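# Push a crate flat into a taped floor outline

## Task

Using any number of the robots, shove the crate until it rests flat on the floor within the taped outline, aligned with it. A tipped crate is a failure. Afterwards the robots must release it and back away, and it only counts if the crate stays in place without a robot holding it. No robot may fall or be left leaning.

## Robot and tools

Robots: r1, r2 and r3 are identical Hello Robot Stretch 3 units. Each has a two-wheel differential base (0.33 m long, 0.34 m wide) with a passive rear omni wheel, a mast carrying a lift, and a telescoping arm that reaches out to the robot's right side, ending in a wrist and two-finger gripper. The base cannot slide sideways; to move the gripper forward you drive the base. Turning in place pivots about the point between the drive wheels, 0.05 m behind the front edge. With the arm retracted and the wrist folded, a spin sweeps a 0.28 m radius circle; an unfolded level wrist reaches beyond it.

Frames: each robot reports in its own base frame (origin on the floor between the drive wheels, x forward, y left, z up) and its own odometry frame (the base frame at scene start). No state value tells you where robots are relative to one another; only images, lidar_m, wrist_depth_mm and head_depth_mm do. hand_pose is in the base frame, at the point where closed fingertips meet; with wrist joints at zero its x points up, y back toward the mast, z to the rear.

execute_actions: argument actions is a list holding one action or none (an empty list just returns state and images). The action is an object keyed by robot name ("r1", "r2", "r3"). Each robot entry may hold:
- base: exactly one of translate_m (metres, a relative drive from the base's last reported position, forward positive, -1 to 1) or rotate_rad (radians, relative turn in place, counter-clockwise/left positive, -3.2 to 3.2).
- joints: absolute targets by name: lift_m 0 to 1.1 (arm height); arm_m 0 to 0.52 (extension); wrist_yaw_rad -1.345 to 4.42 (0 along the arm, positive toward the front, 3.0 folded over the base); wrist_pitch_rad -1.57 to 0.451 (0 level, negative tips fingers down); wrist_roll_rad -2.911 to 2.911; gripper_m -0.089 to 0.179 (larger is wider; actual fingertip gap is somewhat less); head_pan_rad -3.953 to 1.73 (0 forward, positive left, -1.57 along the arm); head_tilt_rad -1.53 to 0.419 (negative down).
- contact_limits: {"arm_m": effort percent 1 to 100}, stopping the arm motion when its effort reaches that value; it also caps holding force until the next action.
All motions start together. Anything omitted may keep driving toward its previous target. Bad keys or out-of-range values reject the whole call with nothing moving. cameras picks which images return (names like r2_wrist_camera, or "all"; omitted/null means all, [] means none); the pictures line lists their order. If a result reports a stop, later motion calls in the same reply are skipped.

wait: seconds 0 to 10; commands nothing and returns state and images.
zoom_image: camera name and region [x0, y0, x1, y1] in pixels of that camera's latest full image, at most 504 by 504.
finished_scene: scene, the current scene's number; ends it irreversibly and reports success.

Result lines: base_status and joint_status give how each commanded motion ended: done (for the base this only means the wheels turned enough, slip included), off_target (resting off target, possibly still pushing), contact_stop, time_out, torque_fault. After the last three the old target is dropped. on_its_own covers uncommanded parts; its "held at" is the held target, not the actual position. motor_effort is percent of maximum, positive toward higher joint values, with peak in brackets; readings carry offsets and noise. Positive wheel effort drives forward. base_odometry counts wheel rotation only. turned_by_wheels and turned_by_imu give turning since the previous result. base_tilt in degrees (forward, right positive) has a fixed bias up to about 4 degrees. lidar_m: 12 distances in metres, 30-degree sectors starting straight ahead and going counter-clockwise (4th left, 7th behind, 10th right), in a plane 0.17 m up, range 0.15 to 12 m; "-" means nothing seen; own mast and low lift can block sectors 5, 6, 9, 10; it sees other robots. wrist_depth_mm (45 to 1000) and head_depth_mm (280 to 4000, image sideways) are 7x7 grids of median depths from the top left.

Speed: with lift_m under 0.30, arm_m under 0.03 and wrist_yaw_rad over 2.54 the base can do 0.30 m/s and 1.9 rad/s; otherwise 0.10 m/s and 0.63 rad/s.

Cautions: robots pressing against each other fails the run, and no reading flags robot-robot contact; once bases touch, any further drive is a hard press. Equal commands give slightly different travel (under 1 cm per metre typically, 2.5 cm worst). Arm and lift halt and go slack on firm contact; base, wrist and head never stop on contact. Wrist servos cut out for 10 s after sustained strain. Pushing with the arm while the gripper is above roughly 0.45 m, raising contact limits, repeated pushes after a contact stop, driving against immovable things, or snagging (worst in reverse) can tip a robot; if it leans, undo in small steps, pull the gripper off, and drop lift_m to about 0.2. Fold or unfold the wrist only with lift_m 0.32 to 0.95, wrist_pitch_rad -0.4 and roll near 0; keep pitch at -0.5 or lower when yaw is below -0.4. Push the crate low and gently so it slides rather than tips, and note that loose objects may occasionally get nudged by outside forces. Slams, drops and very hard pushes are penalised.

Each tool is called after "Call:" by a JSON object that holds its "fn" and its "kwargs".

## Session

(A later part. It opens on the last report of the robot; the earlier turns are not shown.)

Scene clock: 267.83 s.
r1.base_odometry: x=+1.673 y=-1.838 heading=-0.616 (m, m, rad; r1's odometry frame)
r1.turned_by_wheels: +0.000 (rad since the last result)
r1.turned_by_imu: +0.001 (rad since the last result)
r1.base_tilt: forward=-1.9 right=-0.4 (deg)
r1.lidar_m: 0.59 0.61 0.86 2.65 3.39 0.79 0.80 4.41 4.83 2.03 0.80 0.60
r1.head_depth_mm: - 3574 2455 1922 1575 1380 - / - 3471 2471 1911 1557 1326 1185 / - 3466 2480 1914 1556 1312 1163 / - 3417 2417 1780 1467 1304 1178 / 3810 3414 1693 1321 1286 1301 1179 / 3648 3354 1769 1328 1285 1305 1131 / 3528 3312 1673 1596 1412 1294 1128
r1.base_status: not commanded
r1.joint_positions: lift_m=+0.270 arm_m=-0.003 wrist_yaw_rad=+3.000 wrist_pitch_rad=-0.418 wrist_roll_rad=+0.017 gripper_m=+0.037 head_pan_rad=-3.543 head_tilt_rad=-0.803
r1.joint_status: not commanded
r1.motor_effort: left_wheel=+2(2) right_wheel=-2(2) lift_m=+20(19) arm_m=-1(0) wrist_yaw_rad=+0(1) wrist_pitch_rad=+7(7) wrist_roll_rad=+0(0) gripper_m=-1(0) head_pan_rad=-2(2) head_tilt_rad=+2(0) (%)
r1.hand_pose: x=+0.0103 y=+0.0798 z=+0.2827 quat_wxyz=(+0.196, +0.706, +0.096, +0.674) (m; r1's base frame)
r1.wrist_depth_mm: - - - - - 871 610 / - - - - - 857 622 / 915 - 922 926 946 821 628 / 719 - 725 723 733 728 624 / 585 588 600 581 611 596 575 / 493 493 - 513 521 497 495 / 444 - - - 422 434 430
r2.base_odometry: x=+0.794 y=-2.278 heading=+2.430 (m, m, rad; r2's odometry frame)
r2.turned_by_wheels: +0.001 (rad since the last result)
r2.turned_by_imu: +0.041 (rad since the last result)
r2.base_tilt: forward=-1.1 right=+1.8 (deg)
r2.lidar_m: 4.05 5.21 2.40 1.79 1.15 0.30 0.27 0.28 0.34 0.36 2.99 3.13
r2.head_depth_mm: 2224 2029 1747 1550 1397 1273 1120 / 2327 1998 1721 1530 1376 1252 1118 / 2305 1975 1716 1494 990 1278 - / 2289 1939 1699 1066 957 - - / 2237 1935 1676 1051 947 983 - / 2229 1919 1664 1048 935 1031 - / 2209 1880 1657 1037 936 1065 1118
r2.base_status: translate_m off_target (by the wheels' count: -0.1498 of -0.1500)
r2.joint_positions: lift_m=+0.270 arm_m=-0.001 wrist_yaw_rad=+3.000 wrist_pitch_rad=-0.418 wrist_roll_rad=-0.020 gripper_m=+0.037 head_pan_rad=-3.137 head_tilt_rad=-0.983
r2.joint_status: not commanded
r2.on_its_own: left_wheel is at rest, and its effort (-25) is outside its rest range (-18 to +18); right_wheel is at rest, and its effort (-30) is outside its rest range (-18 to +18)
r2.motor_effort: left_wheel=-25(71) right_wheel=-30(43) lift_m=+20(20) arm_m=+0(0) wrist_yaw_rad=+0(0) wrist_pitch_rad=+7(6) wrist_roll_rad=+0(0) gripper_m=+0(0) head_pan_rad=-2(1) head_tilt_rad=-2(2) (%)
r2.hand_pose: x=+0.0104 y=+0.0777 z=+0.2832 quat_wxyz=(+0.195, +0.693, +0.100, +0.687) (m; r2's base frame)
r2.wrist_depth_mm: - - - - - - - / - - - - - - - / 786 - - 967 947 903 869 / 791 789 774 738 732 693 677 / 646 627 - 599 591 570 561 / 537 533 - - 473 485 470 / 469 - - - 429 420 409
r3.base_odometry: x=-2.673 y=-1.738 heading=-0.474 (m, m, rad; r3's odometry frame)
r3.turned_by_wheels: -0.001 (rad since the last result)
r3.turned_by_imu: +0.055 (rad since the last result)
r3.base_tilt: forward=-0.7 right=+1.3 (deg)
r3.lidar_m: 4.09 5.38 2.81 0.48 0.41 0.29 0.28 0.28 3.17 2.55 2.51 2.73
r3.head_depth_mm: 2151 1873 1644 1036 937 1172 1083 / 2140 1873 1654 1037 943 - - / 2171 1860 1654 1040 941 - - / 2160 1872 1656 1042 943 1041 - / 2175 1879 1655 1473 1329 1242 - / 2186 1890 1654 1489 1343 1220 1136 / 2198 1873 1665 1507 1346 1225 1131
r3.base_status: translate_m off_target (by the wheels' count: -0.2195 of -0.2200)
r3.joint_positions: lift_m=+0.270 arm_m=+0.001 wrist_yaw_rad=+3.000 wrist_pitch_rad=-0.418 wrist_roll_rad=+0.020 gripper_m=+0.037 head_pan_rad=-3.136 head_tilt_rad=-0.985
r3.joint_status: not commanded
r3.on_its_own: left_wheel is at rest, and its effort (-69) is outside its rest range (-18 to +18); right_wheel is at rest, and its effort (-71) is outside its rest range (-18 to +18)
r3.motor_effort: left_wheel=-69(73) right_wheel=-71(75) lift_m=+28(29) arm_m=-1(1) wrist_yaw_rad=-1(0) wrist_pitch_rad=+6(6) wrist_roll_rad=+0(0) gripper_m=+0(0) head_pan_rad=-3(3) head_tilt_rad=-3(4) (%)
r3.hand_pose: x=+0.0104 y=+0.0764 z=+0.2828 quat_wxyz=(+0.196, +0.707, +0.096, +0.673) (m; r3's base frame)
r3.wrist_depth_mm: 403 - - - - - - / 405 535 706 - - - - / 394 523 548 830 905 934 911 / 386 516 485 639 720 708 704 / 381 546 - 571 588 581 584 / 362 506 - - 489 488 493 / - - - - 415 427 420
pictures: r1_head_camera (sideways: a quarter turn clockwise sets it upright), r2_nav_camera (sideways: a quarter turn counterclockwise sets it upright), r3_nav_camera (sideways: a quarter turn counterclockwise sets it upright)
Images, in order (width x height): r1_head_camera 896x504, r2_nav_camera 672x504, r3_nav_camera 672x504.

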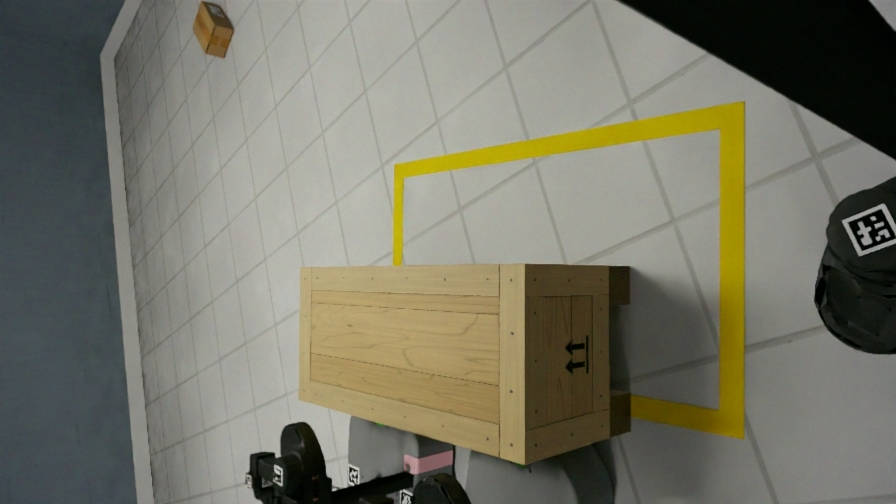

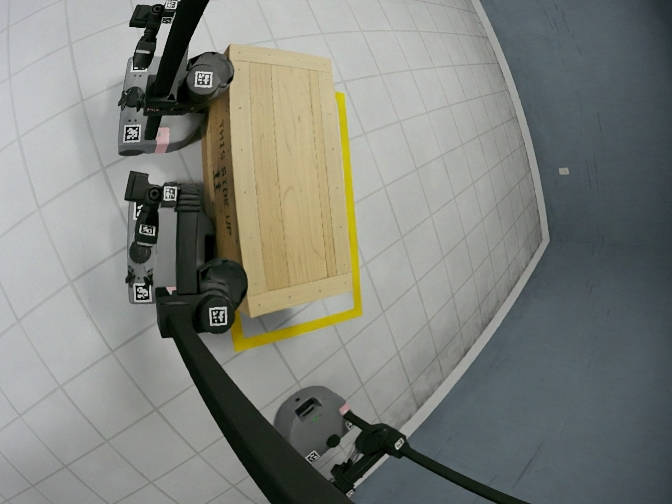

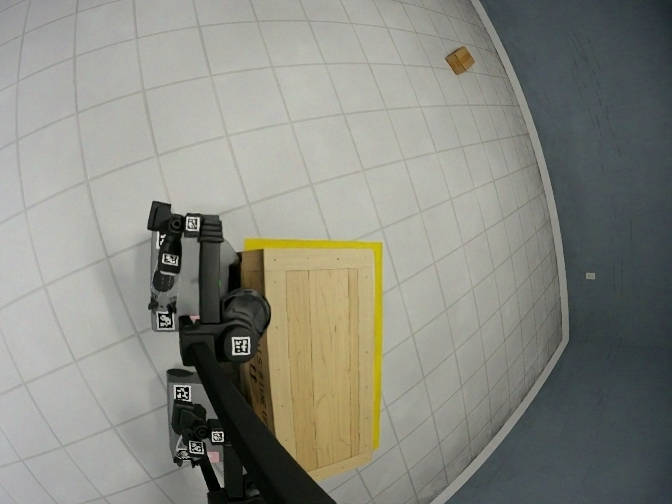

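Call:
{"fn": "execute_actions", "kwargs": {"actions": [{"r1":{"base":{"rotate_rad":2.31},"joints":{"head_pan_rad":-3.14,"head_tilt_rad":-0.99}},"r3":{"base":{"translate_m":0.005}},"r2":{"base":{"translate_m":0.005}}}], "cameras": []}}

Call:
{"fn": "execute_actions", "kwargs": {"actions": [{"r1":{"base":{"translate_m":0.85}}}], "cameras": []}}

Call:
{"fn": "execute_actions", "kwargs": {"actions": [{"r1":{"base":{"rotate_rad":0.43}}}], "cameras": []}}

Call:
{"fn": "execute_actions", "kwargs": {"actions": [{"r1":{"base":{"translate_m":0.95}}}], "cameras": ["r1_nav_camera"]}}

Scene clock: 284.83 s.
r1.base_odometry: x=+1.673 y=-1.838 heading=+1.694 (m, m, rad; r1's odometry frame)
r1.turned_by_wheels: +2.310 (rad since the last result)
r1.turned_by_imu: +2.316 (rad since the last result)
r1.base_tilt: forward=-1.9 right=-0.5 (deg)
r1.lidar_m: 3.70 0.79 0.84 4.80 4.86 1.22 0.69 0.59 0.59 0.67 1.14 3.24
r1.head_depth_mm: 1158 1527 1876 1618 1412 1239 - / 988 1234 1685 1627 1401 1235 1140 / 859 1047 1336 1594 1401 1273 - / 760 904 1117 1451 1386 1266 - / 684 798 954 1194 1358 1235 - / 619 709 837 1016 1276 1214 - / 567 644 743 877 1073 1197 1082
r1.base_status: done
r1.joint_positions: lift_m=+0.270 arm_m=-0.003 wrist_yaw_rad=+3.000 wrist_pitch_rad=-0.418 wrist_roll_rad=+0.017 gripper_m=+0.037 head_pan_rad=-3.146 head_tilt_rad=-0.978
r1.joint_status: all done
r1.motor_effort: left_wheel=-2(5) right_wheel=+3(9) lift_m=+19(20) arm_m=-1(1) wrist_yaw_rad=+0(1) wrist_pitch_rad=+7(7) wrist_roll_rad=+0(0) gripper_m=+1(2) head_pan_rad=+3(23) head_tilt_rad=-5(22) (%)
r1.hand_pose: x=+0.0103 y=+0.0798 z=+0.2827 quat_wxyz=(+0.196, +0.706, +0.096, +0.674) (m; r1's base frame)
r1.wrist_depth_mm: - - - - - - 625 / - - - - - 811 643 / 913 - 932 907 932 833 668 / 712 - 719 721 739 721 683 / 600 584 610 593 614 587 590 / 492 497 - 503 520 495 506 / 447 - - - 423 433 436
r2.base_odometry: x=+0.790 y=-2.275 heading=+2.430 (m, m, rad; r2's odometry frame)
r2.turned_by_wheels: +0.000 (rad since the last result)
r2.turned_by_imu: -0.001 (rad since the last result)
r2.base_tilt: forward=-1.2 right=+1.7 (deg)
r2.lidar_m: 4.04 5.21 2.42 1.79 1.15 0.31 0.28 0.28 0.35 0.36 2.99 3.13
r2.head_depth_mm: 2244 2016 1748 1542 1391 1276 1123 / 2341 1983 1732 1544 1376 1255 1117 / 2299 1958 1720 1511 988 1279 - / 2265 1956 1704 1057 956 - - / 2253 1926 1678 1056 952 1004 - / 2224 1906 1664 1049 939 1051 - / 2198 1900 1655 1029 933 1084 1122
r2.base_status: done
r2.joint_positions: lift_m=+0.270 arm_m=-0.001 wrist_yaw_rad=+3.000 wrist_pitch_rad=-0.418 wrist_roll_rad=-0.020 gripper_m=+0.037 head_pan_rad=-3.137 head_tilt_rad=-0.983
r2.joint_status: not commanded
r2.motor_effort: left_wheel=-2(18) right_wheel=+0(24) lift_m=+20(20) arm_m=+0(0) wrist_yaw_rad=+0(0) wrist_pitch_rad=+7(6) wrist_roll_rad=+0(0) gripper_m=+0(0) head_pan_rad=-1(2) head_tilt_rad=-3(2) (%)
r2.hand_pose: x=+0.0104 y=+0.0777 z=+0.2832 quat_wxyz=(+0.195, +0.693, +0.100, +0.687) (m; r2's base frame)
r2.wrist_depth_mm: - - - - - - - / 967 - - - - - - / 915 - - - 960 921 886 / 841 804 776 759 727 706 679 / 649 624 - 601 598 575 552 / 542 535 - - 480 484 466 / 464 - - - 423 414 410
r3.base_odometry: x=-2.668 y=-1.740 heading=-0.474 (m, m, rad; r3's odometry frame)
r3.turned_by_wheels: +0.000 (rad since the last result)
r3.turned_by_imu: +0.000 (rad since the last result)
r3.base_tilt: forward=-0.7 right=+1.3 (deg)
r3.lidar_m: 4.09 5.41 2.81 0.48 0.42 0.30 0.28 0.29 3.17 2.55 2.52 2.73
r3.head_depth_mm: 2137 1873 1643 1039 937 1170 1081 / 2154 1866 1639 1039 943 - - / 2171 1867 1649 1042 941 - - / 2146 1883 1647 1045 946 1065 - / 2180 1886 1655 1469 1324 1240 - / 2180 1917 1649 1490 1339 1226 1136 / 2207 1890 1661 1497 1342 1231 1129
r3.base_status: done
r3.joint_positions: lift_m=+0.270 arm_m=+0.001 wrist_yaw_rad=+3.000 wrist_pitch_rad=-0.418 wrist_roll_rad=+0.020 gripper_m=+0.037 head_pan_rad=-3.136 head_tilt_rad=-0.985
r3.joint_status: not commanded
r3.motor_effort: left_wheel=+1(59) right_wheel=+1(63) lift_m=+28(29) arm_m=-1(1) wrist_yaw_rad=+0(0) wrist_pitch_rad=+6(6) wrist_roll_rad=+0(0) gripper_m=-1(0) head_pan_rad=-3(3) head_tilt_rad=-4(3) (%)
r3.hand_pose: x=+0.0104 y=+0.0764 z=+0.2828 quat_wxyz=(+0.196, +0.707, +0.096, +0.673) (m; r3's base frame)
r3.wrist_depth_mm: 412 - - - - - - / 404 545 702 - - - - / 398 528 541 807 911 912 923 / 392 528 480 662 705 706 710 / 381 547 - 574 586 579 574 / 368 504 - - 489 488 493 / - - - - 423 423 420
pictures: none
No camera images: the call's "cameras" was empty. Leave "cameras" out to get every camera's image.

Scene clock: 289.50 s.
r1.base_odometry: x=+1.569 y=-0.994 heading=+1.693 (m, m, rad; r1's odometry frame)
r1.turned_by_wheels: +0.000 (rad since the last result)
r1.turned_by_imu: +0.002 (rad since the last result)
r1.base_tilt: forward=-1.9 right=-0.5 (deg)
r1.lidar_m: 3.01 3.61 0.46 0.35 0.35 2.44 1.38 1.18 1.18 1.35 2.30 2.62
r1.head_depth_mm: 2393 2348 1942 1625 1406 1242 - / 2032 2292 1925 1611 1403 1240 1141 / 1777 2117 1924 1613 1394 1270 - / 1569 1862 1904 1603 1389 1264 - / 1402 1631 1839 1601 1388 1228 - / 1270 1462 1722 1586 1383 1220 - / 1169 1310 1525 1581 1372 1209 1086
r1.base_status: done
r1.joint_positions: lift_m=+0.270 arm_m=-0.003 wrist_yaw_rad=+3.000 wrist_pitch_rad=-0.418 wrist_roll_rad=+0.017 gripper_m=+0.037 head_pan_rad=-3.146 head_tilt_rad=-0.979
r1.joint_status: not commanded
r1.motor_effort: left_wheel=-2(4) right_wheel=+3(11) lift_m=+19(20) arm_m=-1(2) wrist_yaw_rad=+0(0) wrist_pitch_rad=+7(7) wrist_roll_rad=+0(0) gripper_m=-1(1) head_pan_rad=+3(3) head_tilt_rad=-5(5) (%)
r1.hand_pose: x=+0.0103 y=+0.0798 z=+0.2827 quat_wxyz=(+0.196, +0.706, +0.096, +0.674) (m; r1's base frame)
r1.wrist_depth_mm: - - 364 431 536 691 - / - - 390 466 584 794 - / 907 - 425 513 661 862 921 / 705 - 464 565 686 718 723 / 583 591 494 584 613 598 595 / 495 509 - 510 510 499 500 / 439 - - - 426 433 431
r2.base_odometry: x=+0.790 y=-2.275 heading=+2.430 (m, m, rad; r2's odometry frame)
r2.turned_by_wheels: +0.000 (rad since the last result)
r2.turned_by_imu: -0.001 (rad since the last result)
r2.base_tilt: forward=-1.2 right=+1.9 (deg)
r2.lidar_m: 4.06 5.21 2.41 1.79 1.76 0.31 0.28 0.28 0.35 0.36 2.98 3.11
r2.head_depth_mm: 2242 2006 1744 1549 1390 1273 1122 / 2341 1960 1528 1507 1374 1255 1121 / 2159 1071 1435 1410 987 1275 - / 2290 1955 1461 1062 953 - - / 2271 1924 1687 1056 948 1002 - / 2219 1914 1674 1043 943 1047 - / 2181 1885 1663 1036 937 1086 1124
r2.base_status: not commanded
r2.joint_positions: lift_m=+0.270 arm_m=-0.001 wrist_yaw_rad=+3.000 wrist_pitch_rad=-0.418 wrist_roll_rad=-0.020 gripper_m=+0.037 head_pan_rad=-3.137 head_tilt_rad=-0.983
r2.joint_status: not commanded
r2.motor_effort: left_wheel=-2(2) right_wheel=+1(1) lift_m=+20(20) arm_m=+0(0) wrist_yaw_rad=+0(0) wrist_pitch_rad=+7(6) wrist_roll_rad=+0(0) gripper_m=+0(0) head_pan_rad=-2(2) head_tilt_rad=-2(3) (%)
r2.hand_pose: x=+0.0104 y=+0.0777 z=+0.2832 quat_wxyz=(+0.195, +0.693, +0.100, +0.687) (m; r2's base frame)
r2.wrist_depth_mm: - - - - - - - / - - - - - - - / - - - 978 941 914 859 / 832 802 760 749 733 690 680 / 659 624 - 611 607 571 554 / 541 529 - - 482 484 473 / 461 - - - 422 419 406
r3.base_odometry: x=-2.668 y=-1.740 heading=-0.474 (m, m, rad; r3's odometry frame)
r3.turned_by_wheels: +0.000 (rad since the last result)
r3.turned_by_imu: +0.000 (rad since the last result)
r3.base_tilt: forward=-0.7 right=+1.3 (deg)
r3.lidar_m: 4.08 5.35 2.82 0.48 0.42 0.30 0.28 0.29 3.18 2.55 2.52 2.73
r3.head_depth_mm: 2166 1868 1644 1039 937 1171 1078 / 2152 1866 1653 1035 939 - - / 2151 1881 1654 1040 944 - - / 2154 1885 1657 1044 946 1066 - / 2189 1890 1672 1465 1321 1241 - / 2191 1891 1652 1495 1336 1225 1136 / 2213 1898 1674 1488 1353 1232 1127
r3.base_status: not commanded
r3.joint_positions: lift_m=+0.270 arm_m=+0.001 wrist_yaw_rad=+3.000 wrist_pitch_rad=-0.418 wrist_roll_rad=+0.020 gripper_m=+0.037 head_pan_rad=-3.136 head_tilt_rad=-0.985
r3.joint_status: not commanded
r3.motor_effort: left_wheel=+1(1) right_wheel=+1(2) lift_m=+29(29) arm_m=-1(1) wrist_yaw_rad=+0(0) wrist_pitch_rad=+6(6) wrist_roll_rad=+0(0) gripper_m=-1(0) head_pan_rad=-3(3) head_tilt_rad=-3(4) (%)
r3.hand_pose: x=+0.0104 y=+0.0764 z=+0.2828 quat_wxyz=(+0.196, +0.707, +0.096, +0.673) (m; r3's base frame)
r3.wrist_depth_mm: 413 - - - - - - / 402 549 710 - - - - / 400 530 543 835 912 883 916 / 386 516 482 632 702 697 711 / 386 559 - 572 610 577 567 / 370 499 - - 492 497 490 / - - - - 424 419 426
pictures: none
No camera images: the call's "cameras" was empty. Leave "cameras" out to get every camera's image.

Scene clock: 290.83 s.
r1.base_odometry: x=+1.569 y=-0.994 heading=+2.123 (m, m, rad; r1's odometry frame)
r1.turned_by_wheels: +0.430 (rad since the last result)
r1.turned_by_imu: +0.431 (rad since the last result)
r1.base_tilt: forward=-2.0 right=-0.4 (deg)
r1.lidar_m: 3.64 0.50 0.36 0.35 2.97 1.47 1.19 1.18 1.29 1.99 2.62 2.87
r1.head_depth_mm: 1309 1592 1874 1638 1408 1235 - / 1248 1518 1827 1624 1397 1237 1134 / 1199 1432 1754 1610 1396 1271 - / 1141 1343 1649 1608 1399 1273 - / 1097 1278 1566 1592 1391 1236 - / 1051 1224 1482 1588 1379 1219 - / 1007 1170 1395 1558 1370 1213 1085
r1.base_status: done
r1.joint_positions: lift_m=+0.270 arm_m=-0.003 wrist_yaw_rad=+3.000 wrist_pitch_rad=-0.418 wrist_roll_rad=+0.017 gripper_m=+0.037 head_pan_rad=-3.146 head_tilt_rad=-0.979
r1.joint_status: not commanded
r1.motor_effort: left_wheel=-2(7) right_wheel=+3(9) lift_m=+19(20) arm_m=-1(2) wrist_yaw_rad=-1(0) wrist_pitch_rad=+7(7) wrist_roll_rad=+0(0) gripper_m=+0(0) head_pan_rad=+3(3) head_tilt_rad=-5(4) (%)
r1.hand_pose: x=+0.0103 y=+0.0798 z=+0.2827 quat_wxyz=(+0.196, +0.706, +0.096, +0.674) (m; r1's base frame)
r1.wrist_depth_mm: - - - 365 376 404 434 / - - - 392 414 443 470 / 912 - 927 426 456 489 528 / 716 - 720 478 510 547 590 / 592 569 615 523 551 582 593 / 493 494 - 510 518 500 496 / 441 - - - 420 434 433
r2.base_odometry: x=+0.790 y=-2.275 heading=+2.430 (m, m, rad; r2's odometry frame)
r2.turned_by_wheels: +0.000 (rad since the last result)
r2.turned_by_imu: +0.000 (rad since the last result)
r2.base_tilt: forward=-1.2 right=+1.9 (deg)
r2.lidar_m: 4.04 5.22 2.42 1.79 1.76 0.31 0.28 0.28 0.35 0.36 2.99 3.12
r2.head_depth_mm: 2250 2000 1762 1545 1392 1276 1120 / 2179 1118 1642 1533 1381 1252 1116 / 2302 1281 1429 1465 984 1266 - / 2278 1875 1571 1062 957 - - / 2242 1928 1682 1057 950 1005 - / 2236 1908 1674 1047 944 1047 - / 2196 1883 1672 1041 936 1080 1125
r2.base_status: not commanded
r2.joint_positions: lift_m=+0.270 arm_m=-0.001 wrist_yaw_rad=+3.000 wrist_pitch_rad=-0.418 wrist_roll_rad=-0.020 gripper_m=+0.037 head_pan_rad=-3.137 head_tilt_rad=-0.983
r2.joint_status: not commanded
r2.motor_effort: left_wheel=-2(2) right_wheel=+1(1) lift_m=+20(20) arm_m=+0(0) wrist_yaw_rad=+0(0) wrist_pitch_rad=+7(6) wrist_roll_rad=+0(0) gripper_m=+0(0) head_pan_rad=-2(2) head_tilt_rad=-2(3) (%)
r2.hand_pose: x=+0.0104 y=+0.0777 z=+0.2832 quat_wxyz=(+0.195, +0.693, +0.100, +0.687) (m; r2's base frame)
r2.wrist_depth_mm: - - - - - - - / - - - - - - - / - - - 983 937 897 860 / 809 792 759 749 721 692 686 / 642 627 - 600 603 561 559 / 536 534 - - 477 490 477 / 464 - - - 425 416 409
r3.base_odometry: x=-2.668 y=-1.740 heading=-0.474 (m, m, rad; r3's odometry frame)
r3.turned_by_wheels: +0.000 (rad since the last result)
r3.turned_by_imu: +0.000 (rad since the last result)
r3.base_tilt: forward=-0.7 right=+1.3 (deg)
r3.lidar_m: 4.07 5.40 2.81 0.48 0.42 0.30 0.28 0.29 3.21 2.55 2.52 2.74
r3.head_depth_mm: 2135 1863 1642 1036 937 1169 1080 / 2166 1871 1658 1039 938 - - / 2148 1886 1653 1042 943 - - / 2170 1872 1652 1047 942 1062 - / 2169 1903 1661 1456 1321 1239 - / 2183 1881 1660 1490 1347 1223 1140 / 2179 1894 1668 1482 1351 1228 1130
r3.base_status: not commanded
r3.joint_positions: lift_m=+0.270 arm_m=+0.001 wrist_yaw_rad=+3.000 wrist_pitch_rad=-0.418 wrist_roll_rad=+0.020 gripper_m=+0.037 head_pan_rad=-3.136 head_tilt_rad=-0.985
r3.joint_status: not commanded
r3.motor_effort: left_wheel=+0(0) right_wheel=+1(1) lift_m=+29(29) arm_m=-1(1) wrist_yaw_rad=+0(0) wrist_pitch_rad=+6(6) wrist_roll_rad=+0(0) gripper_m=+0(0) head_pan_rad=-3(3) head_tilt_rad=-4(4) (%)
r3.hand_pose: x=+0.0104 y=+0.0764 z=+0.2828 quat_wxyz=(+0.196, +0.707, +0.096, +0.673) (m; r3's base frame)
r3.wrist_depth_mm: 408 - - - - - - / 404 547 687 - - - - / 396 532 544 787 903 900 929 / 390 518 477 651 691 709 690 / 385 552 - 566 598 573 586 / 373 508 - - 485 487 486 / - - - - 417 423 422
pictures: none
No camera images: the call's "cameras" was empty. Leave "cameras" out to get every camera's image.

Scene clock: 295.77 s.
r1.base_odometry: x=+1.070 y=-0.185 heading=+2.123 (m, m, rad; r1's odometry frame)
r1.turned_by_wheels: +0.000 (rad since the last result)
r1.turned_by_imu: +0.003 (rad since the last result)
r1.base_tilt: forward=-2.0 right=-0.5 (deg)
r1.lidar_m: 2.73 2.71 2.96 0.43 0.39 0.51 2.09 2.07 2.26 2.29 2.27 2.49
r1.head_depth_mm: 2313 2378 1946 1147 1008 947 - / 2235 2373 1939 1332 1336 1210 1137 / 2133 2347 1904 1618 1409 1273 - / 2020 2267 1908 1609 1399 1267 - / 1944 2179 1904 1598 1376 1230 - / 1876 2151 1891 1590 1382 1218 - / 1805 2064 1861 1594 1384 1212 1080
r1.base_status: done
r1.joint_positions: lift_m=+0.270 arm_m=-0.003 wrist_yaw_rad=+3.000 wrist_pitch_rad=-0.418 wrist_roll_rad=+0.017 gripper_m=+0.037 head_pan_rad=-3.146 head_tilt_rad=-0.979
r1.joint_status: not commanded
r1.motor_effort: left_wheel=-1(6) right_wheel=+3(9) lift_m=+20(20) arm_m=-1(1) wrist_yaw_rad=+0(0) wrist_pitch_rad=+7(7) wrist_roll_rad=+0(0) gripper_m=+0(0) head_pan_rad=+2(2) head_tilt_rad=-4(6) (%)
r1.hand_pose: x=+0.0103 y=+0.0798 z=+0.2827 quat_wxyz=(+0.196, +0.706, +0.096, +0.674) (m; r1's base frame)
r1.wrist_depth_mm: 332 - - - - - - / 360 - 930 - - - - / 386 - 838 950 927 952 951 / 417 - 712 719 724 719 728 / 460 483 608 591 607 595 599 / 477 497 - 509 519 492 500 / 446 - - - 418 431 439
r2.base_odometry: x=+0.790 y=-2.275 heading=+2.430 (m, m, rad; r2's odometry frame)
r2.turned_by_wheels: +0.000 (rad since the last result)
r2.turned_by_imu: -0.001 (rad since the last result)
r2.base_tilt: forward=-1.1 right=+1.8 (deg)
r2.lidar_m: 4.07 5.22 2.41 1.80 1.76 0.31 0.28 0.28 0.35 0.36 2.99 3.13
r2.head_depth_mm: 2262 2009 1735 1553 1387 1273 1122 / 2351 1996 1723 1546 1376 1252 1122 / 2324 1973 1722 1493 988 1275 - / 2301 1945 1707 1063 956 - - / 2240 1919 1690 1058 947 1000 - / 2243 1920 1666 1047 941 1053 - / 2211 1875 1658 1037 935 1082 1121
r2.base_status: not commanded
r2.joint_positions: lift_m=+0.270 arm_m=-0.001 wrist_yaw_rad=+3.000 wrist_pitch_rad=-0.418 wrist_roll_rad=-0.020 gripper_m=+0.037 head_pan_rad=-3.137 head_tilt_rad=-0.983
r2.joint_status: not commanded
r2.motor_effort: left_wheel=-2(2) right_wheel=+1(1) lift_m=+20(20) arm_m=+0(0) wrist_yaw_rad=+0(0) wrist_pitch_rad=+7(7) wrist_roll_rad=+0(0) gripper_m=+0(0) head_pan_rad=-2(1) head_tilt_rad=-3(3) (%)
r2.hand_pose: x=+0.0104 y=+0.0777 z=+0.2832 quat_wxyz=(+0.195, +0.693, +0.100, +0.687) (m; r2's base frame)
r2.wrist_depth_mm: - - - - - - - / - - - - - - - / - - 997 975 940 910 877 / 815 804 774 751 719 689 677 / 652 629 - 595 595 565 565 / 534 528 - - 480 489 470 / 463 - - - 425 417 407
r3.base_odometry: x=-2.668 y=-1.740 heading=-0.474 (m, m, rad; r3's odometry frame)
r3.turned_by_wheels: +0.000 (rad since the last result)
r3.turned_by_imu: +0.000 (rad since the last result)
r3.base_tilt: forward=-0.7 right=+1.2 (deg)
r3.lidar_m: 4.10 5.39 2.81 0.48 0.42 0.30 0.28 0.29 3.19 2.55 2.52 2.73
r3.head_depth_mm: 2156 1859 1637 1036 941 1168 1083 / 2149 1865 1639 1038 940 - - / 2142 1883 1641 1036 946 - - / 2156 1126 1452 1042 941 1065 - / 1244 1096 1391 1454 1326 1238 - / 2180 1898 1668 1485 1343 1223 1137 / 2200 1895 1664 1484 1347 1233 1127
r3.base_status: not commanded
r3.joint_positions: lift_m=+0.270 arm_m=+0.001 wrist_yaw_rad=+3.000 wrist_pitch_rad=-0.418 wrist_roll_rad=+0.020 gripper_m=+0.037 head_pan_rad=-3.136 head_tilt_rad=-0.985
r3.joint_status: not commanded
r3.motor_effort: left_wheel=+1(1) right_wheel=+2(1) lift_m=+28(29) arm_m=-1(1) wrist_yaw_rad=+0(0) wrist_pitch_rad=+6(6) wrist_roll_rad=+0(1) gripper_m=+0(1) head_pan_rad=-3(2) head_tilt_rad=-4(3) (%)
r3.hand_pose: x=+0.0104 y=+0.0764 z=+0.2828 quat_wxyz=(+0.196, +0.707, +0.096, +0.673) (m; r3's base frame)
r3.wrist_depth_mm: 408 - - - - - - / 408 543 706 - - - - / 395 538 551 807 896 908 870 / 391 522 477 656 704 685 708 / 387 553 - 573 601 566 575 / 368 506 - - 482 490 484 / - - - - 418 420 424
pictures: r1_nav_camera (sideways: a quarter turn counterclockwise sets it upright)
Images, in order (width x height): r1_nav_camera 672x504.

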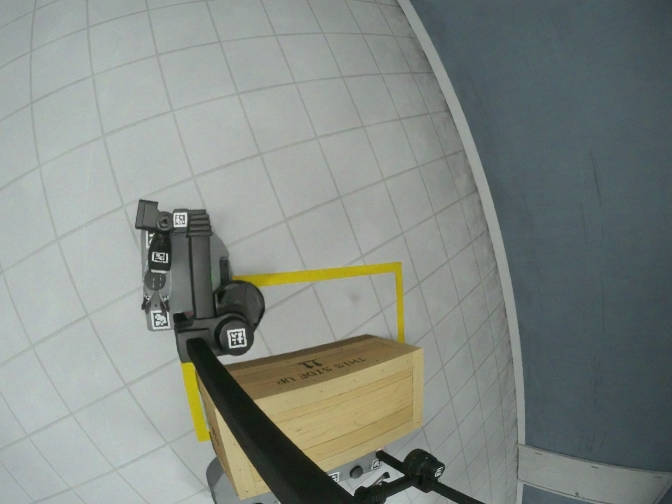

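Call:
{"fn": "execute_actions", "kwargs": {"actions": [{"r1":{"base":{"rotate_rad":1.14}}}], "cameras": []}}

Call:
{"fn": "execute_actions", "kwargs": {"actions": [{"r1":{"base":{"translate_m":0.47}}}], "cameras": []}}

Call:
{"fn": "execute_actions", "kwargs": {"actions": [{"r1":{"base":{"rotate_rad":-1.12}}}], "cameras": ["r1_nav_camera","r3_nav_camera"]}}

Scene clock: 300.93 s.
r1.base_odometry: x=+1.070 y=-0.185 heading=-3.020 (m, m, rad; r1's odometry frame)
r1.turned_by_wheels: +1.140 (rad since the last result)
r1.turned_by_imu: +1.144 (rad since the last result)
r1.base_tilt: forward=-2.0 right=-0.5 (deg)
r1.lidar_m: 3.10 0.38 0.39 0.56 2.07 2.07 2.37 2.27 2.27 2.61 2.71 2.71
r1.head_depth_mm: 1949 2194 1921 1621 1410 1239 - / 2165 2290 1933 1620 1394 1235 1140 / 2354 2337 1915 1612 1410 1276 - / 2536 2329 1915 1602 1393 1270 - / 2684 2341 1890 1599 1391 1243 - / 2514 2316 1884 1592 1378 1216 - / 2323 2297 1850 1584 1371 1210 1090
r1.base_status: done
r1.joint_positions: lift_m=+0.270 arm_m=-0.003 wrist_yaw_rad=+3.000 wrist_pitch_rad=-0.418 wrist_roll_rad=+0.017 gripper_m=+0.037 head_pan_rad=-3.146 head_tilt_rad=-0.979
r1.joint_status: not commanded
r1.motor_effort: left_wheel=-1(5) right_wheel=+3(10) lift_m=+19(20) arm_m=-1(0) wrist_yaw_rad=+0(0) wrist_pitch_rad=+7(7) wrist_roll_rad=+0(0) gripper_m=+0(1) head_pan_rad=+2(3) head_tilt_rad=-5(4) (%)
r1.hand_pose: x=+0.0103 y=+0.0798 z=+0.2827 quat_wxyz=(+0.196, +0.706, +0.096, +0.674) (m; r1's base frame)
r1.wrist_depth_mm: - - 883 599 446 364 348 / - - - 653 477 377 426 / 906 - 929 715 506 400 546 / 707 - 718 687 541 444 668 / 586 581 608 598 552 504 600 / 498 492 - 507 506 506 505 / 441 - - - 419 438 438
r2.base_odometry: x=+0.790 y=-2.275 heading=+2.430 (m, m, rad; r2's odometry frame)
r2.turned_by_wheels: +0.000 (rad since the last result)
r2.turned_by_imu: -0.001 (rad since the last result)
r2.base_tilt: forward=-1.2 right=+1.9 (deg)
r2.lidar_m: 4.04 5.21 2.41 1.79 1.77 0.31 0.28 0.28 0.35 0.36 2.99 3.13
r2.head_depth_mm: 2259 2010 1740 1555 1387 1272 1122 / 2336 1980 1741 1551 1375 1248 1117 / 2315 1950 1702 1494 986 1282 - / 2279 1938 1708 1062 956 - - / 2246 1937 1686 1050 948 1004 - / 2238 1920 1673 1049 944 1052 - / 2213 1882 1654 1033 940 1085 1126
r2.base_status: not commanded
r2.joint_positions: lift_m=+0.270 arm_m=-0.001 wrist_yaw_rad=+3.000 wrist_pitch_rad=-0.418 wrist_roll_rad=-0.020 gripper_m=+0.037 head_pan_rad=-3.137 head_tilt_rad=-0.983
r2.joint_status: not commanded
r2.motor_effort: left_wheel=-2(2) right_wheel=+1(1) lift_m=+20(20) arm_m=+0(0) wrist_yaw_rad=-1(0) wrist_pitch_rad=+6(7) wrist_roll_rad=+0(0) gripper_m=+0(1) head_pan_rad=-2(2) head_tilt_rad=-3(2) (%)
r2.hand_pose: x=+0.0104 y=+0.0777 z=+0.2832 quat_wxyz=(+0.195, +0.693, +0.100, +0.687) (m; r2's base frame)
r2.wrist_depth_mm: - - - - - - - / - - - - - - - / - - - 980 937 901 854 / 832 795 761 734 717 704 684 / 644 640 - 597 606 574 566 / 536 531 - - 481 480 469 / 469 - - - 426 417 409
r3.base_odometry: x=-2.668 y=-1.740 heading=-0.474 (m, m, rad; r3's odometry frame)
r3.turned_by_wheels: +0.000 (rad since the last result)
r3.turned_by_imu: +0.000 (rad since the last result)
r3.base_tilt: forward=-0.7 right=+1.2 (deg)
r3.lidar_m: 4.08 5.37 2.81 0.48 0.42 0.30 0.28 0.29 3.18 2.55 2.52 2.73
r3.head_depth_mm: 2134 1861 1643 1035 939 1175 1083 / 2140 1879 1652 1041 940 - - / 2166 1866 1650 1047 944 - - / 1174 1209 1498 1043 941 1062 - / 2165 1553 1470 1457 1320 1239 - / 2180 1317 1588 1485 1340 1233 1133 / 2197 1853 1663 1478 1346 1226 1124
r3.base_status: not commanded
r3.joint_positions: lift_m=+0.270 arm_m=+0.001 wrist_yaw_rad=+3.000 wrist_pitch_rad=-0.418 wrist_roll_rad=+0.020 gripper_m=+0.037 head_pan_rad=-3.136 head_tilt_rad=-0.985
r3.joint_status: not commanded
r3.motor_effort: left_wheel=+0(0) right_wheel=+2(1) lift_m=+29(29) arm_m=-1(1) wrist_yaw_rad=+0(0) wrist_pitch_rad=+6(6) wrist_roll_rad=+0(0) gripper_m=+0(0) head_pan_rad=-2(2) head_tilt_rad=-3(4) (%)
r3.hand_pose: x=+0.0104 y=+0.0764 z=+0.2828 quat_wxyz=(+0.196, +0.707, +0.096, +0.673) (m; r3's base frame)
r3.wrist_depth_mm: 409 - - - - - - / 405 547 695 - - - - / 393 530 543 793 913 926 904 / 394 529 483 646 708 697 699 / 382 551 - 574 605 571 576 / 372 506 - - 484 480 488 / - - - - 419 418 422
pictures: none
No camera images: the call's "cameras" was empty. Leave "cameras" out to get every camera's image.

Scene clock: 304.23 s.
r1.base_odometry: x=+0.604 y=-0.242 heading=-3.020 (m, m, rad; r1's odometry frame)
r1.turned_by_wheels: +0.000 (rad since the last result)
r1.turned_by_imu: +0.002 (rad since the last result)
r1.base_tilt: forward=-1.9 right=-0.4 (deg)
r1.lidar_m: 2.71 4.59 0.41 0.32 0.31 2.41 2.77 2.60 2.60 2.78 2.37 2.36
r1.head_depth_mm: 2298 2395 1917 1621 1415 1237 - / 2493 2400 1941 1611 1394 1238 960 / 2689 2353 1917 1617 1400 1273 - / 2896 2303 1891 1608 1392 1267 - / 2963 2331 1890 1608 1386 1239 - / 2761 2293 1891 1602 1384 1222 - / 2631 2305 1880 1580 1379 1208 1080
r1.base_status: done
r1.joint_positions: lift_m=+0.270 arm_m=-0.003 wrist_yaw_rad=+3.000 wrist_pitch_rad=-0.418 wrist_roll_rad=+0.017 gripper_m=+0.037 head_pan_rad=-3.146 head_tilt_rad=-0.979
r1.joint_status: not commanded
r1.motor_effort: left_wheel=-1(6) right_wheel=+3(12) lift_m=+20(20) arm_m=-2(1) wrist_yaw_rad=+0(0) wrist_pitch_rad=+7(7) wrist_roll_rad=+0(0) gripper_m=+0(0) head_pan_rad=+3(2) head_tilt_rad=-4(5) (%)
r1.hand_pose: x=+0.0103 y=+0.0798 z=+0.2827 quat_wxyz=(+0.196, +0.706, +0.096, +0.674) (m; r1's base frame)
r1.wrist_depth_mm: - - 330 392 - - - / 272 - 358 431 802 - - / 305 - 388 466 570 653 931 / 698 - 423 519 604 691 729 / 587 359 447 588 620 591 589 / 504 419 - 508 516 499 506 / 439 - - - 420 427 433
r2.base_odometry: x=+0.790 y=-2.275 heading=+2.430 (m, m, rad; r2's odometry frame)
r2.turned_by_wheels: +0.000 (rad since the last result)
r2.turned_by_imu: -0.001 (rad since the last result)
r2.base_tilt: forward=-1.1 right=+1.9 (deg)
r2.lidar_m: 4.05 5.21 2.42 1.80 1.76 0.31 0.28 0.28 0.35 0.36 2.99 3.13
r2.head_depth_mm: 2252 2038 1756 1548 1389 1270 1120 / 2341 1996 1738 1535 1383 1253 1118 / 2335 1964 1711 1507 988 1273 - / 2278 1955 1702 1065 955 - - / 2244 1928 1687 1049 952 1004 - / 2251 1908 1665 1050 938 1054 - / 2194 1890 1660 1040 933 1084 1125
r2.base_status: not commanded
r2.joint_positions: lift_m=+0.270 arm_m=-0.001 wrist_yaw_rad=+3.000 wrist_pitch_rad=-0.418 wrist_roll_rad=-0.020 gripper_m=+0.037 head_pan_rad=-3.137 head_tilt_rad=-0.983
r2.joint_status: not commanded
r2.motor_effort: left_wheel=-2(2) right_wheel=+1(0) lift_m=+20(20) arm_m=+0(0) wrist_yaw_rad=+0(1) wrist_pitch_rad=+7(6) wrist_roll_rad=+0(0) gripper_m=-1(1) head_pan_rad=-2(1) head_tilt_rad=-3(3) (%)
r2.hand_pose: x=+0.0104 y=+0.0777 z=+0.2832 quat_wxyz=(+0.195, +0.693, +0.100, +0.687) (m; r2's base frame)
r2.wrist_depth_mm: - - - - - - - / - - - - - - - / - - - 983 934 918 882 / 813 782 765 741 722 703 684 / 660 629 - 594 602 577 565 / 532 528 - - 483 486 468 / 465 - - - 426 416 409
r3.base_odometry: x=-2.668 y=-1.740 heading=-0.474 (m, m, rad; r3's odometry frame)
r3.turned_by_wheels: +0.000 (rad since the last result)
r3.turned_by_imu: +0.000 (rad since the last result)
r3.base_tilt: forward=-0.7 right=+1.2 (deg)
r3.lidar_m: 4.08 5.40 2.81 0.48 0.42 0.30 0.28 0.29 3.18 2.55 2.52 2.73
r3.head_depth_mm: 2143 1867 1641 1037 938 1170 1080 / 2153 1867 1636 1040 939 - - / 2138 1865 1641 1042 942 - - / 2176 1874 1662 1042 945 1067 - / 2172 1884 1656 1385 1319 1240 - / 2177 1899 967 1250 1310 1223 1139 / 2205 765 1006 1288 1329 1228 1137
r3.base_status: not commanded
r3.joint_positions: lift_m=+0.270 arm_m=+0.001 wrist_yaw_rad=+3.000 wrist_pitch_rad=-0.418 wrist_roll_rad=+0.020 gripper_m=+0.037 head_pan_rad=-3.136 head_tilt_rad=-0.985
r3.joint_status: not commanded
r3.motor_effort: left_wheel=+0(0) right_wheel=+1(1) lift_m=+29(28) arm_m=-1(1) wrist_yaw_rad=-1(0) wrist_pitch_rad=+6(6) wrist_roll_rad=+0(0) gripper_m=-1(1) head_pan_rad=-3(3) head_tilt_rad=-3(4) (%)
r3.hand_pose: x=+0.0104 y=+0.0764 z=+0.2828 quat_wxyz=(+0.196, +0.707, +0.096, +0.673) (m; r3's base frame)
r3.wrist_depth_mm: 413 - - - - - - / 411 542 709 - - - - / 398 534 535 825 904 909 910 / 390 524 480 644 717 698 693 / 382 558 - 579 591 584 574 / 373 509 - - 489 489 491 / - - - - 423 422 428
pictures: none
No camera images: the call's "cameras" was empty. Leave "cameras" out to get every camera's image.

Scene clock: 306.20 s.
r1.base_odometry: x=+0.604 y=-0.242 heading=+2.143 (m, m, rad; r1's odometry frame)
r1.turned_by_wheels: -1.120 (rad since the last result)
r1.turned_by_imu: -1.122 (rad since the last result)
r1.base_tilt: forward=-2.0 right=-0.4 (deg)
r1.lidar_m: 2.38 2.36 2.61 4.12 0.44 0.32 0.31 2.41 2.66 2.62 2.60 2.87
r1.head_depth_mm: 2692 2385 1219 1428 1176 1101 - / 2571 2372 1820 1166 983 1066 1135 / 2461 2361 1344 1131 982 909 - / 2332 2341 1338 1130 979 909 - / 2280 2326 1894 1565 1362 1198 - / 2178 2318 1891 1597 1382 1212 - / 2097 2280 1863 1579 1382 1214 1085
r1.base_status: done
r1.joint_positions: lift_m=+0.270 arm_m=-0.003 wrist_yaw_rad=+3.000 wrist_pitch_rad=-0.418 wrist_roll_rad=+0.017 gripper_m=+0.037 head_pan_rad=-3.146 head_tilt_rad=-0.979
r1.joint_status: not commanded
r1.motor_effort: left_wheel=+2(9) right_wheel=-3(7) lift_m=+20(19) arm_m=-1(1) wrist_yaw_rad=+0(1) wrist_pitch_rad=+7(7) wrist_roll_rad=+0(0) gripper_m=+1(1) head_pan_rad=+3(2) head_tilt_rad=-4(4) (%)
r1.hand_pose: x=+0.0103 y=+0.0797 z=+0.2827 quat_wxyz=(+0.196, +0.706, +0.096, +0.674) (m; r1's base frame)
r1.wrist_depth_mm: - - - - - - - / - - - - - - - / 563 - 900 956 931 943 899 / 453 - 725 725 716 714 738 / 457 550 616 589 617 593 588 / 468 498 - 506 513 505 496 / 425 - - - 419 437 433
r2.base_odometry: x=+0.790 y=-2.275 heading=+2.430 (m, m, rad; r2's odometry frame)
r2.turned_by_wheels: +0.000 (rad since the last result)
r2.turned_by_imu: +0.000 (rad since the last result)
r2.base_tilt: forward=-1.2 right=+1.8 (deg)
r2.lidar_m: 4.07 5.21 2.41 1.80 1.77 0.31 0.28 0.28 0.35 0.36 2.98 3.14
r2.head_depth_mm: 2259 2022 1756 1549 1387 1276 1122 / 2324 1982 1719 1534 1388 1257 1122 / 2303 1963 1720 1503 989 1282 - / 2302 1934 1699 1060 953 - - / 2252 1925 1696 1049 952 1002 - / 2233 1913 1674 1051 941 1049 - / 2199 1890 1659 1041 933 1085 1121
r2.base_status: not commanded
r2.joint_positions: lift_m=+0.270 arm_m=-0.001 wrist_yaw_rad=+3.000 wrist_pitch_rad=-0.418 wrist_roll_rad=-0.020 gripper_m=+0.037 head_pan_rad=-3.137 head_tilt_rad=-0.983
r2.joint_status: not commanded
r2.motor_effort: left_wheel=-2(2) right_wheel=+1(1) lift_m=+20(20) arm_m=+0(0) wrist_yaw_rad=+0(0) wrist_pitch_rad=+7(7) wrist_roll_rad=+0(0) gripper_m=+0(1) head_pan_rad=-2(3) head_tilt_rad=-3(2) (%)
r2.hand_pose: x=+0.0104 y=+0.0777 z=+0.2832 quat_wxyz=(+0.195, +0.693, +0.100, +0.687) (m; r2's base frame)
r2.wrist_depth_mm: - - - - - - - / - - - - - - - / - - - 979 933 906 870 / 806 785 770 736 717 708 675 / 663 619 - 604 611 571 550 / 535 524 - - 483 484 473 / 468 - - - 426 418 410
r3.base_odometry: x=-2.668 y=-1.740 heading=-0.474 (m, m, rad; r3's odometry frame)
r3.turned_by_wheels: +0.000 (rad since the last result)
r3.turned_by_imu: +0.000 (rad since the last result)
r3.base_tilt: forward=-0.7 right=+1.2 (deg)
r3.lidar_m: 4.09 5.40 2.82 0.48 0.42 0.30 0.28 0.29 3.19 2.55 2.52 2.73
r3.head_depth_mm: 2143 1863 1653 1037 937 1174 1076 / 2137 1868 1645 1043 941 - - / 2155 1876 1641 1045 945 - - / 2165 1877 1652 1042 946 1061 - / 2192 1886 1658 1294 1239 1239 - / 2183 1868 1659 933 1226 1227 1139 / 2190 1889 1064 875 1219 1224 1131
r3.base_status: not commanded
r3.joint_positions: lift_m=+0.270 arm_m=+0.001 wrist_yaw_rad=+3.000 wrist_pitch_rad=-0.418 wrist_roll_rad=+0.020 gripper_m=+0.037 head_pan_rad=-3.136 head_tilt_rad=-0.985
r3.joint_status: not commanded
r3.motor_effort: left_wheel=+1(0) right_wheel=+1(1) lift_m=+29(29) arm_m=-1(1) wrist_yaw_rad=+0(0) wrist_pitch_rad=+6(6) wrist_roll_rad=+0(0) gripper_m=+0(1) head_pan_rad=-3(3) head_tilt_rad=-4(4) (%)
r3.hand_pose: x=+0.0104 y=+0.0764 z=+0.2828 quat_wxyz=(+0.196, +0.707, +0.096, +0.673) (m; r3's base frame)
r3.wrist_depth_mm: 411 - - - - - - / 405 542 697 - - - - / 393 523 544 825 911 907 916 / 395 528 482 646 706 705 700 / 387 551 - 573 601 572 572 / 368 499 - - 484 487 496 / - - - - 422 425 418
pictures: r1_nav_camera (sideways: a quarter turn counterclockwise sets it upright), r3_nav_camera (sideways: a quarter turn counterclockwise sets it upright)
Images, in order (width x height): r1_nav_camera 672x504, r3_nav_camera 672x504.

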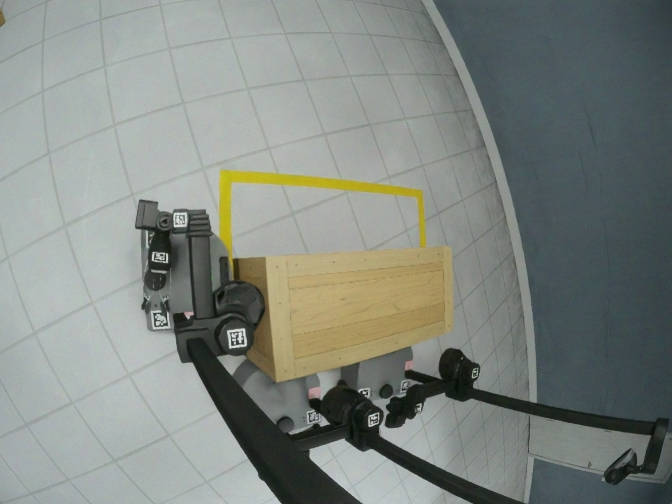

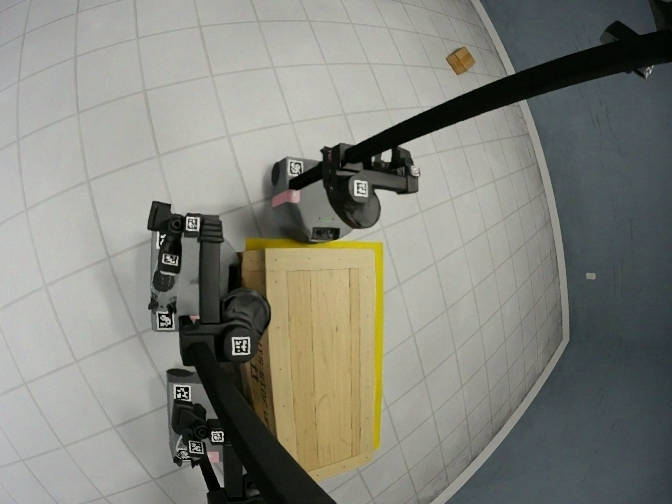

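Call:
{"fn": "execute_actions", "kwargs": {"actions": [{"r1":{"base":{"translate_m":-0.025}}}], "cameras": []}}

Call:
{"fn": "execute_actions", "kwargs": {"actions": [{"r1":{"base":{"translate_m":-0.1}},"r3":{"base":{"translate_m":-0.1}},"r2":{"base":{"translate_m":-0.085}}}], "cameras": ["r1_nav_camera","r3_nav_camera","r2_nav_camera"]}}

Scene clock: 310.53 s.
r1.base_odometry: x=+0.617 y=-0.263 heading=+2.143 (m, m, rad; r1's odometry frame)
r1.turned_by_wheels: +0.000 (rad since the last result)
r1.turned_by_imu: +0.001 (rad since the last result)
r1.base_tilt: forward=-1.9 right=-0.5 (deg)
r1.lidar_m: 2.40 2.39 2.63 4.19 0.41 0.30 0.28 2.39 2.63 2.62 2.61 2.88
r1.head_depth_mm: 2706 2362 1222 1408 1186 1082 - / 2519 2353 1872 1168 984 970 1140 / 2421 2341 1346 1133 982 896 - / 2362 2357 1340 1127 973 900 - / 2223 2304 1890 1564 1360 1197 - / 2141 2324 1865 1592 1379 1219 - / 2082 2240 1881 1587 1373 1214 1088
r1.base_status: done
r1.joint_positions: lift_m=+0.270 arm_m=-0.003 wrist_yaw_rad=+3.000 wrist_pitch_rad=-0.418 wrist_roll_rad=+0.017 gripper_m=+0.037 head_pan_rad=-3.146 head_tilt_rad=-0.979
r1.joint_status: not commanded
r1.motor_effort: left_wheel=+3(8) right_wheel=-3(9) lift_m=+20(20) arm_m=-1(1) wrist_yaw_rad=+0(1) wrist_pitch_rad=+7(7) wrist_roll_rad=+0(0) gripper_m=-1(0) head_pan_rad=+2(2) head_tilt_rad=-3(4) (%)
r1.hand_pose: x=+0.0103 y=+0.0797 z=+0.2827 quat_wxyz=(+0.196, +0.706, +0.096, +0.674) (m; r1's base frame)
r1.wrist_depth_mm: - - - - - - - / - - - - - - - / 562 - 897 915 945 913 938 / 449 - 726 709 718 733 738 / 443 517 617 577 610 581 593 / 427 498 - 509 515 498 501 / 388 - - - 421 434 434
r2.base_odometry: x=+0.790 y=-2.275 heading=+2.430 (m, m, rad; r2's odometry frame)
r2.turned_by_wheels: +0.000 (rad since the last result)
r2.turned_by_imu: -0.001 (rad since the last result)
r2.base_tilt: forward=-1.3 right=+1.8 (deg)
r2.lidar_m: 4.05 5.23 2.41 1.80 1.76 0.31 0.28 0.28 0.35 0.36 2.99 3.12
r2.head_depth_mm: 2253 2010 1746 1549 1379 1277 1125 / 2351 1992 1736 1534 1385 1258 1119 / 2289 1964 1717 1513 987 1274 - / 2263 1954 1691 1064 952 - - / 2260 1921 1686 1053 949 1006 - / 2229 1903 1673 1048 943 1053 - / 2213 1881 1667 1037 937 1080 1115
r2.base_status: not commanded
r2.joint_positions: lift_m=+0.270 arm_m=-0.001 wrist_yaw_rad=+3.000 wrist_pitch_rad=-0.418 wrist_roll_rad=-0.020 gripper_m=+0.037 head_pan_rad=-3.137 head_tilt_rad=-0.983
r2.joint_status: not commanded
r2.motor_effort: left_wheel=-2(2) right_wheel=+1(1) lift_m=+20(20) arm_m=+0(0) wrist_yaw_rad=+0(0) wrist_pitch_rad=+6(7) wrist_roll_rad=+0(0) gripper_m=+0(1) head_pan_rad=-2(2) head_tilt_rad=-3(3) (%)
r2.hand_pose: x=+0.0104 y=+0.0777 z=+0.2832 quat_wxyz=(+0.195, +0.693, +0.100, +0.687) (m; r2's base frame)
r2.wrist_depth_mm: - - - - - - - / - - - - - - - / - - - 970 921 889 874 / 829 797 758 756 724 691 676 / 651 632 - 606 601 568 555 / 540 527 - - 479 479 467 / 465 - - - 425 414 409
r3.base_odometry: x=-2.668 y=-1.740 heading=-0.474 (m, m, rad; r3's odometry frame)
r3.turned_by_wheels: +0.000 (rad since the last result)
r3.turned_by_imu: +0.000 (rad since the last result)
r3.base_tilt: forward=-0.7 right=+1.2 (deg)
r3.lidar_m: 4.10 5.36 2.81 0.48 0.42 0.30 0.28 0.29 3.17 2.55 2.51 2.74
r3.head_depth_mm: 2140 1852 1643 1035 939 1171 1077 / 2144 1879 1642 1037 937 - - / 2161 1870 1651 1041 940 - - / 2159 1892 1653 1048 941 1061 - / 2178 1877 1663 1234 1224 1239 - / 2187 1875 1633 901 1226 1228 1133 / 2198 1889 1094 882 1254 1231 1128
r3.base_status: not commanded
r3.joint_positions: lift_m=+0.270 arm_m=+0.001 wrist_yaw_rad=+3.000 wrist_pitch_rad=-0.418 wrist_roll_rad=+0.020 gripper_m=+0.037 head_pan_rad=-3.136 head_tilt_rad=-0.985
r3.joint_status: not commanded
r3.motor_effort: left_wheel=+1(1) right_wheel=+1(1) lift_m=+29(29) arm_m=-1(1) wrist_yaw_rad=+0(0) wrist_pitch_rad=+6(6) wrist_roll_rad=+0(0) gripper_m=-1(0) head_pan_rad=-3(3) head_tilt_rad=-4(4) (%)
r3.hand_pose: x=+0.0104 y=+0.0764 z=+0.2828 quat_wxyz=(+0.196, +0.707, +0.096, +0.673) (m; r3's base frame)
r3.wrist_depth_mm: 409 - - - - - - / 406 541 698 - - - - / 401 532 549 830 902 939 926 / 395 518 481 638 693 702 707 / 384 554 - 572 600 585 579 / 371 511 - - 483 484 488 / - - - - 417 422 428
pictures: none
No camera images: the call's "cameras" was empty. Leave "cameras" out to get every camera's image.

Scene clock: 312.93 s.
r1.base_odometry: x=+0.671 y=-0.347 heading=+2.143 (m, m, rad; r1's odometry frame)
r1.turned_by_wheels: +0.000 (rad since the last result)
r1.turned_by_imu: +0.318 (rad since the last result)
r1.base_tilt: forward=-2.1 right=-0.4 (deg)
r1.lidar_m: 2.43 2.50 3.35 0.59 0.30 0.27 0.27 2.41 2.74 2.62 2.69 2.56
r1.head_depth_mm: 2174 2364 1926 1140 1006 922 - / 2157 2349 1918 1133 982 880 - / 2136 2372 1904 1134 975 895 - / 2132 2305 1902 1599 979 905 - / 2107 2310 1895 1598 1386 1221 - / 2104 2316 1869 1596 1369 1211 - / 2112 2305 1867 1581 1369 1211 1087
r1.base_status: translate_m off_target (by the wheels' count: -0.0997 of -0.1000)
r1.joint_positions: lift_m=+0.270 arm_m=-0.003 wrist_yaw_rad=+3.000 wrist_pitch_rad=-0.418 wrist_roll_rad=+0.017 gripper_m=+0.037 head_pan_rad=-3.145 head_tilt_rad=-0.981
r1.joint_status: not commanded
r1.on_its_own: left_wheel is at rest, and its effort (-27) is outside its rest range (-18 to +18); right_wheel is at rest, and its effort (-48) is outside its rest range (-18 to +18)
r1.motor_effort: left_wheel=-27(56) right_wheel=-48(86) lift_m=+21(21) arm_m=-1(1) wrist_yaw_rad=-1(2) wrist_pitch_rad=+7(7) wrist_roll_rad=+0(0) gripper_m=+0(1) head_pan_rad=+2(3) head_tilt_rad=-4(4) (%)
r1.hand_pose: x=+0.0104 y=+0.0798 z=+0.2827 quat_wxyz=(+0.196, +0.706, +0.096, +0.674) (m; r1's base frame)
r1.wrist_depth_mm: 272 - - - - - - / 281 - - - - - - / 293 - 593 909 931 954 937 / 306 - 534 724 716 731 729 / 308 380 522 591 612 586 584 / 316 406 - 513 514 498 499 / 299 - - - 418 438 429
r2.base_odometry: x=+0.854 y=-2.330 heading=+2.429 (m, m, rad; r2's odometry frame)
r2.turned_by_wheels: -0.001 (rad since the last result)
r2.turned_by_imu: -0.024 (rad since the last result)
r2.base_tilt: forward=-1.2 right=+1.9 (deg)
r2.lidar_m: 4.11 5.27 2.41 1.77 1.72 0.30 0.27 0.28 0.35 0.37 3.03 3.15
r2.head_depth_mm: 2195 2005 1749 1545 1385 1281 1124 / 2323 1980 1742 1537 1384 1253 1118 / 2294 1957 1707 1508 980 1280 - / 2267 1956 1708 1061 956 - - / 2258 1940 1679 1056 949 989 - / 2213 1899 1670 1048 945 1044 - / 2208 1880 1668 1035 940 1080 1117
r2.base_status: translate_m off_target (by the wheels' count: -0.0848 of -0.0850)
r2.joint_positions: lift_m=+0.270 arm_m=-0.001 wrist_yaw_rad=+3.000 wrist_pitch_rad=-0.418 wrist_roll_rad=-0.020 gripper_m=+0.037 head_pan_rad=-3.137 head_tilt_rad=-0.984
r2.joint_status: not commanded
r2.on_its_own: left_wheel is at rest, and its effort (-54) is outside its rest range (-18 to +18)
r2.motor_effort: left_wheel=-54(100) right_wheel=-5(44) lift_m=+20(20) arm_m=+0(0) wrist_yaw_rad=+0(1) wrist_pitch_rad=+7(6) wrist_roll_rad=+0(0) gripper_m=-1(0) head_pan_rad=-1(3) head_tilt_rad=-2(2) (%)
r2.hand_pose: x=+0.0103 y=+0.0777 z=+0.2832 quat_wxyz=(+0.194, +0.693, +0.100, +0.687) (m; r2's base frame)
r2.wrist_depth_mm: - - - - - - - / - - - - - - - / - - - 990 958 908 887 / 826 800 767 743 720 691 676 / 648 621 - 606 605 574 558 / 549 528 - - 478 485 472 / 463 - - - 425 415 411
r3.base_odometry: x=-2.757 y=-1.694 heading=-0.475 (m, m, rad; r3's odometry frame)
r3.turned_by_wheels: -0.001 (rad since the last result)
r3.turned_by_imu: -0.008 (rad since the last result)
r3.base_tilt: forward=-0.7 right=+1.2 (deg)
r3.lidar_m: 4.16 5.50 2.78 0.49 0.40 0.29 0.28 0.28 3.25 2.59 2.55 2.77
r3.head_depth_mm: 2156 1875 1637 1035 940 1176 1092 / 2156 1870 1644 1039 943 - - / 2158 1870 1650 1040 942 - - / 2176 1882 1662 1043 942 1048 - / 2159 1877 1656 944 1185 1243 - / 2188 1898 1666 853 1144 1228 1137 / 2173 1891 1665 810 1291 1228 1137
r3.base_status: translate_m off_target (by the wheels' count: -0.0996 of -0.1000)
r3.joint_positions: lift_m=+0.270 arm_m=+0.001 wrist_yaw_rad=+3.000 wrist_pitch_rad=-0.418 wrist_roll_rad=+0.020 gripper_m=+0.037 head_pan_rad=-3.136 head_tilt_rad=-0.985
r3.joint_status: not commanded
r3.on_its_own: left_wheel is at rest, and its effort (-54) is outside its rest range (-18 to +18); right_wheel is at rest, and its effort (-40) is outside its rest range (-18 to +18)
r3.motor_effort: left_wheel=-54(79) right_wheel=-40(88) lift_m=+29(29) arm_m=-1(1) wrist_yaw_rad=-1(1) wrist_pitch_rad=+6(6) wrist_roll_rad=+0(0) gripper_m=+0(0) head_pan_rad=-3(3) head_tilt_rad=-4(3) (%)
r3.hand_pose: x=+0.0104 y=+0.0764 z=+0.2828 quat_wxyz=(+0.196, +0.707, +0.096, +0.673) (m; r3's base frame)
r3.wrist_depth_mm: 386 - - - - - - / 380 511 713 - - - - / 374 503 542 668 903 921 910 / 369 528 502 646 708 708 707 / 367 542 - 574 592 576 567 / 353 501 - - 489 487 485 / - - - - 422 416 421
pictures: r1_nav_camera (sideways: a quarter turn counterclockwise sets it upright), r2_nav_camera (sideways: a quarter turn counterclockwise sets it upright), r3_nav_camera (sideways: a quarter turn counterclockwise sets it upright)
Images, in order (width x height): r1_nav_camera 672x504, r2_nav_camera 672x504, r3_nav_camera 672x504.

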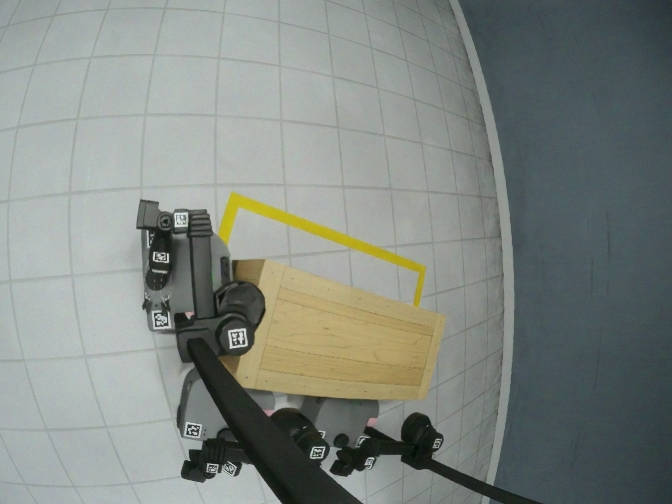

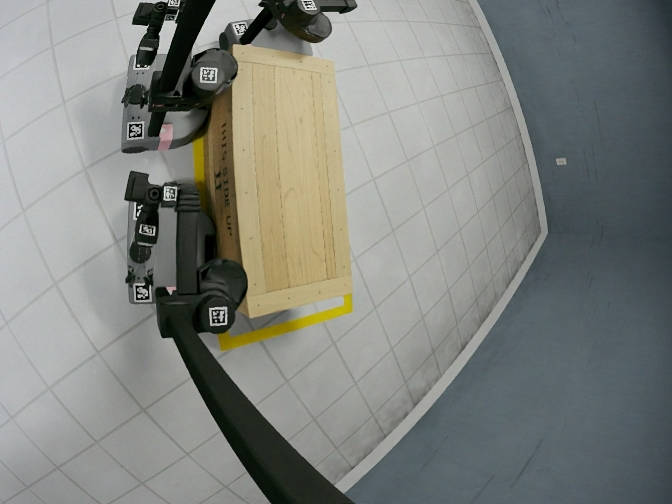

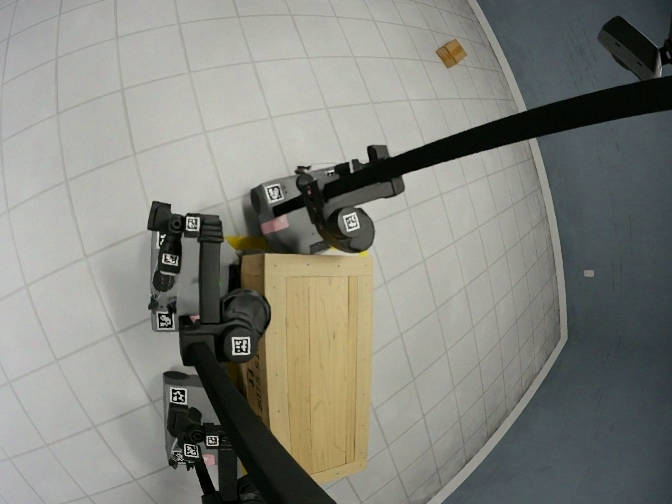

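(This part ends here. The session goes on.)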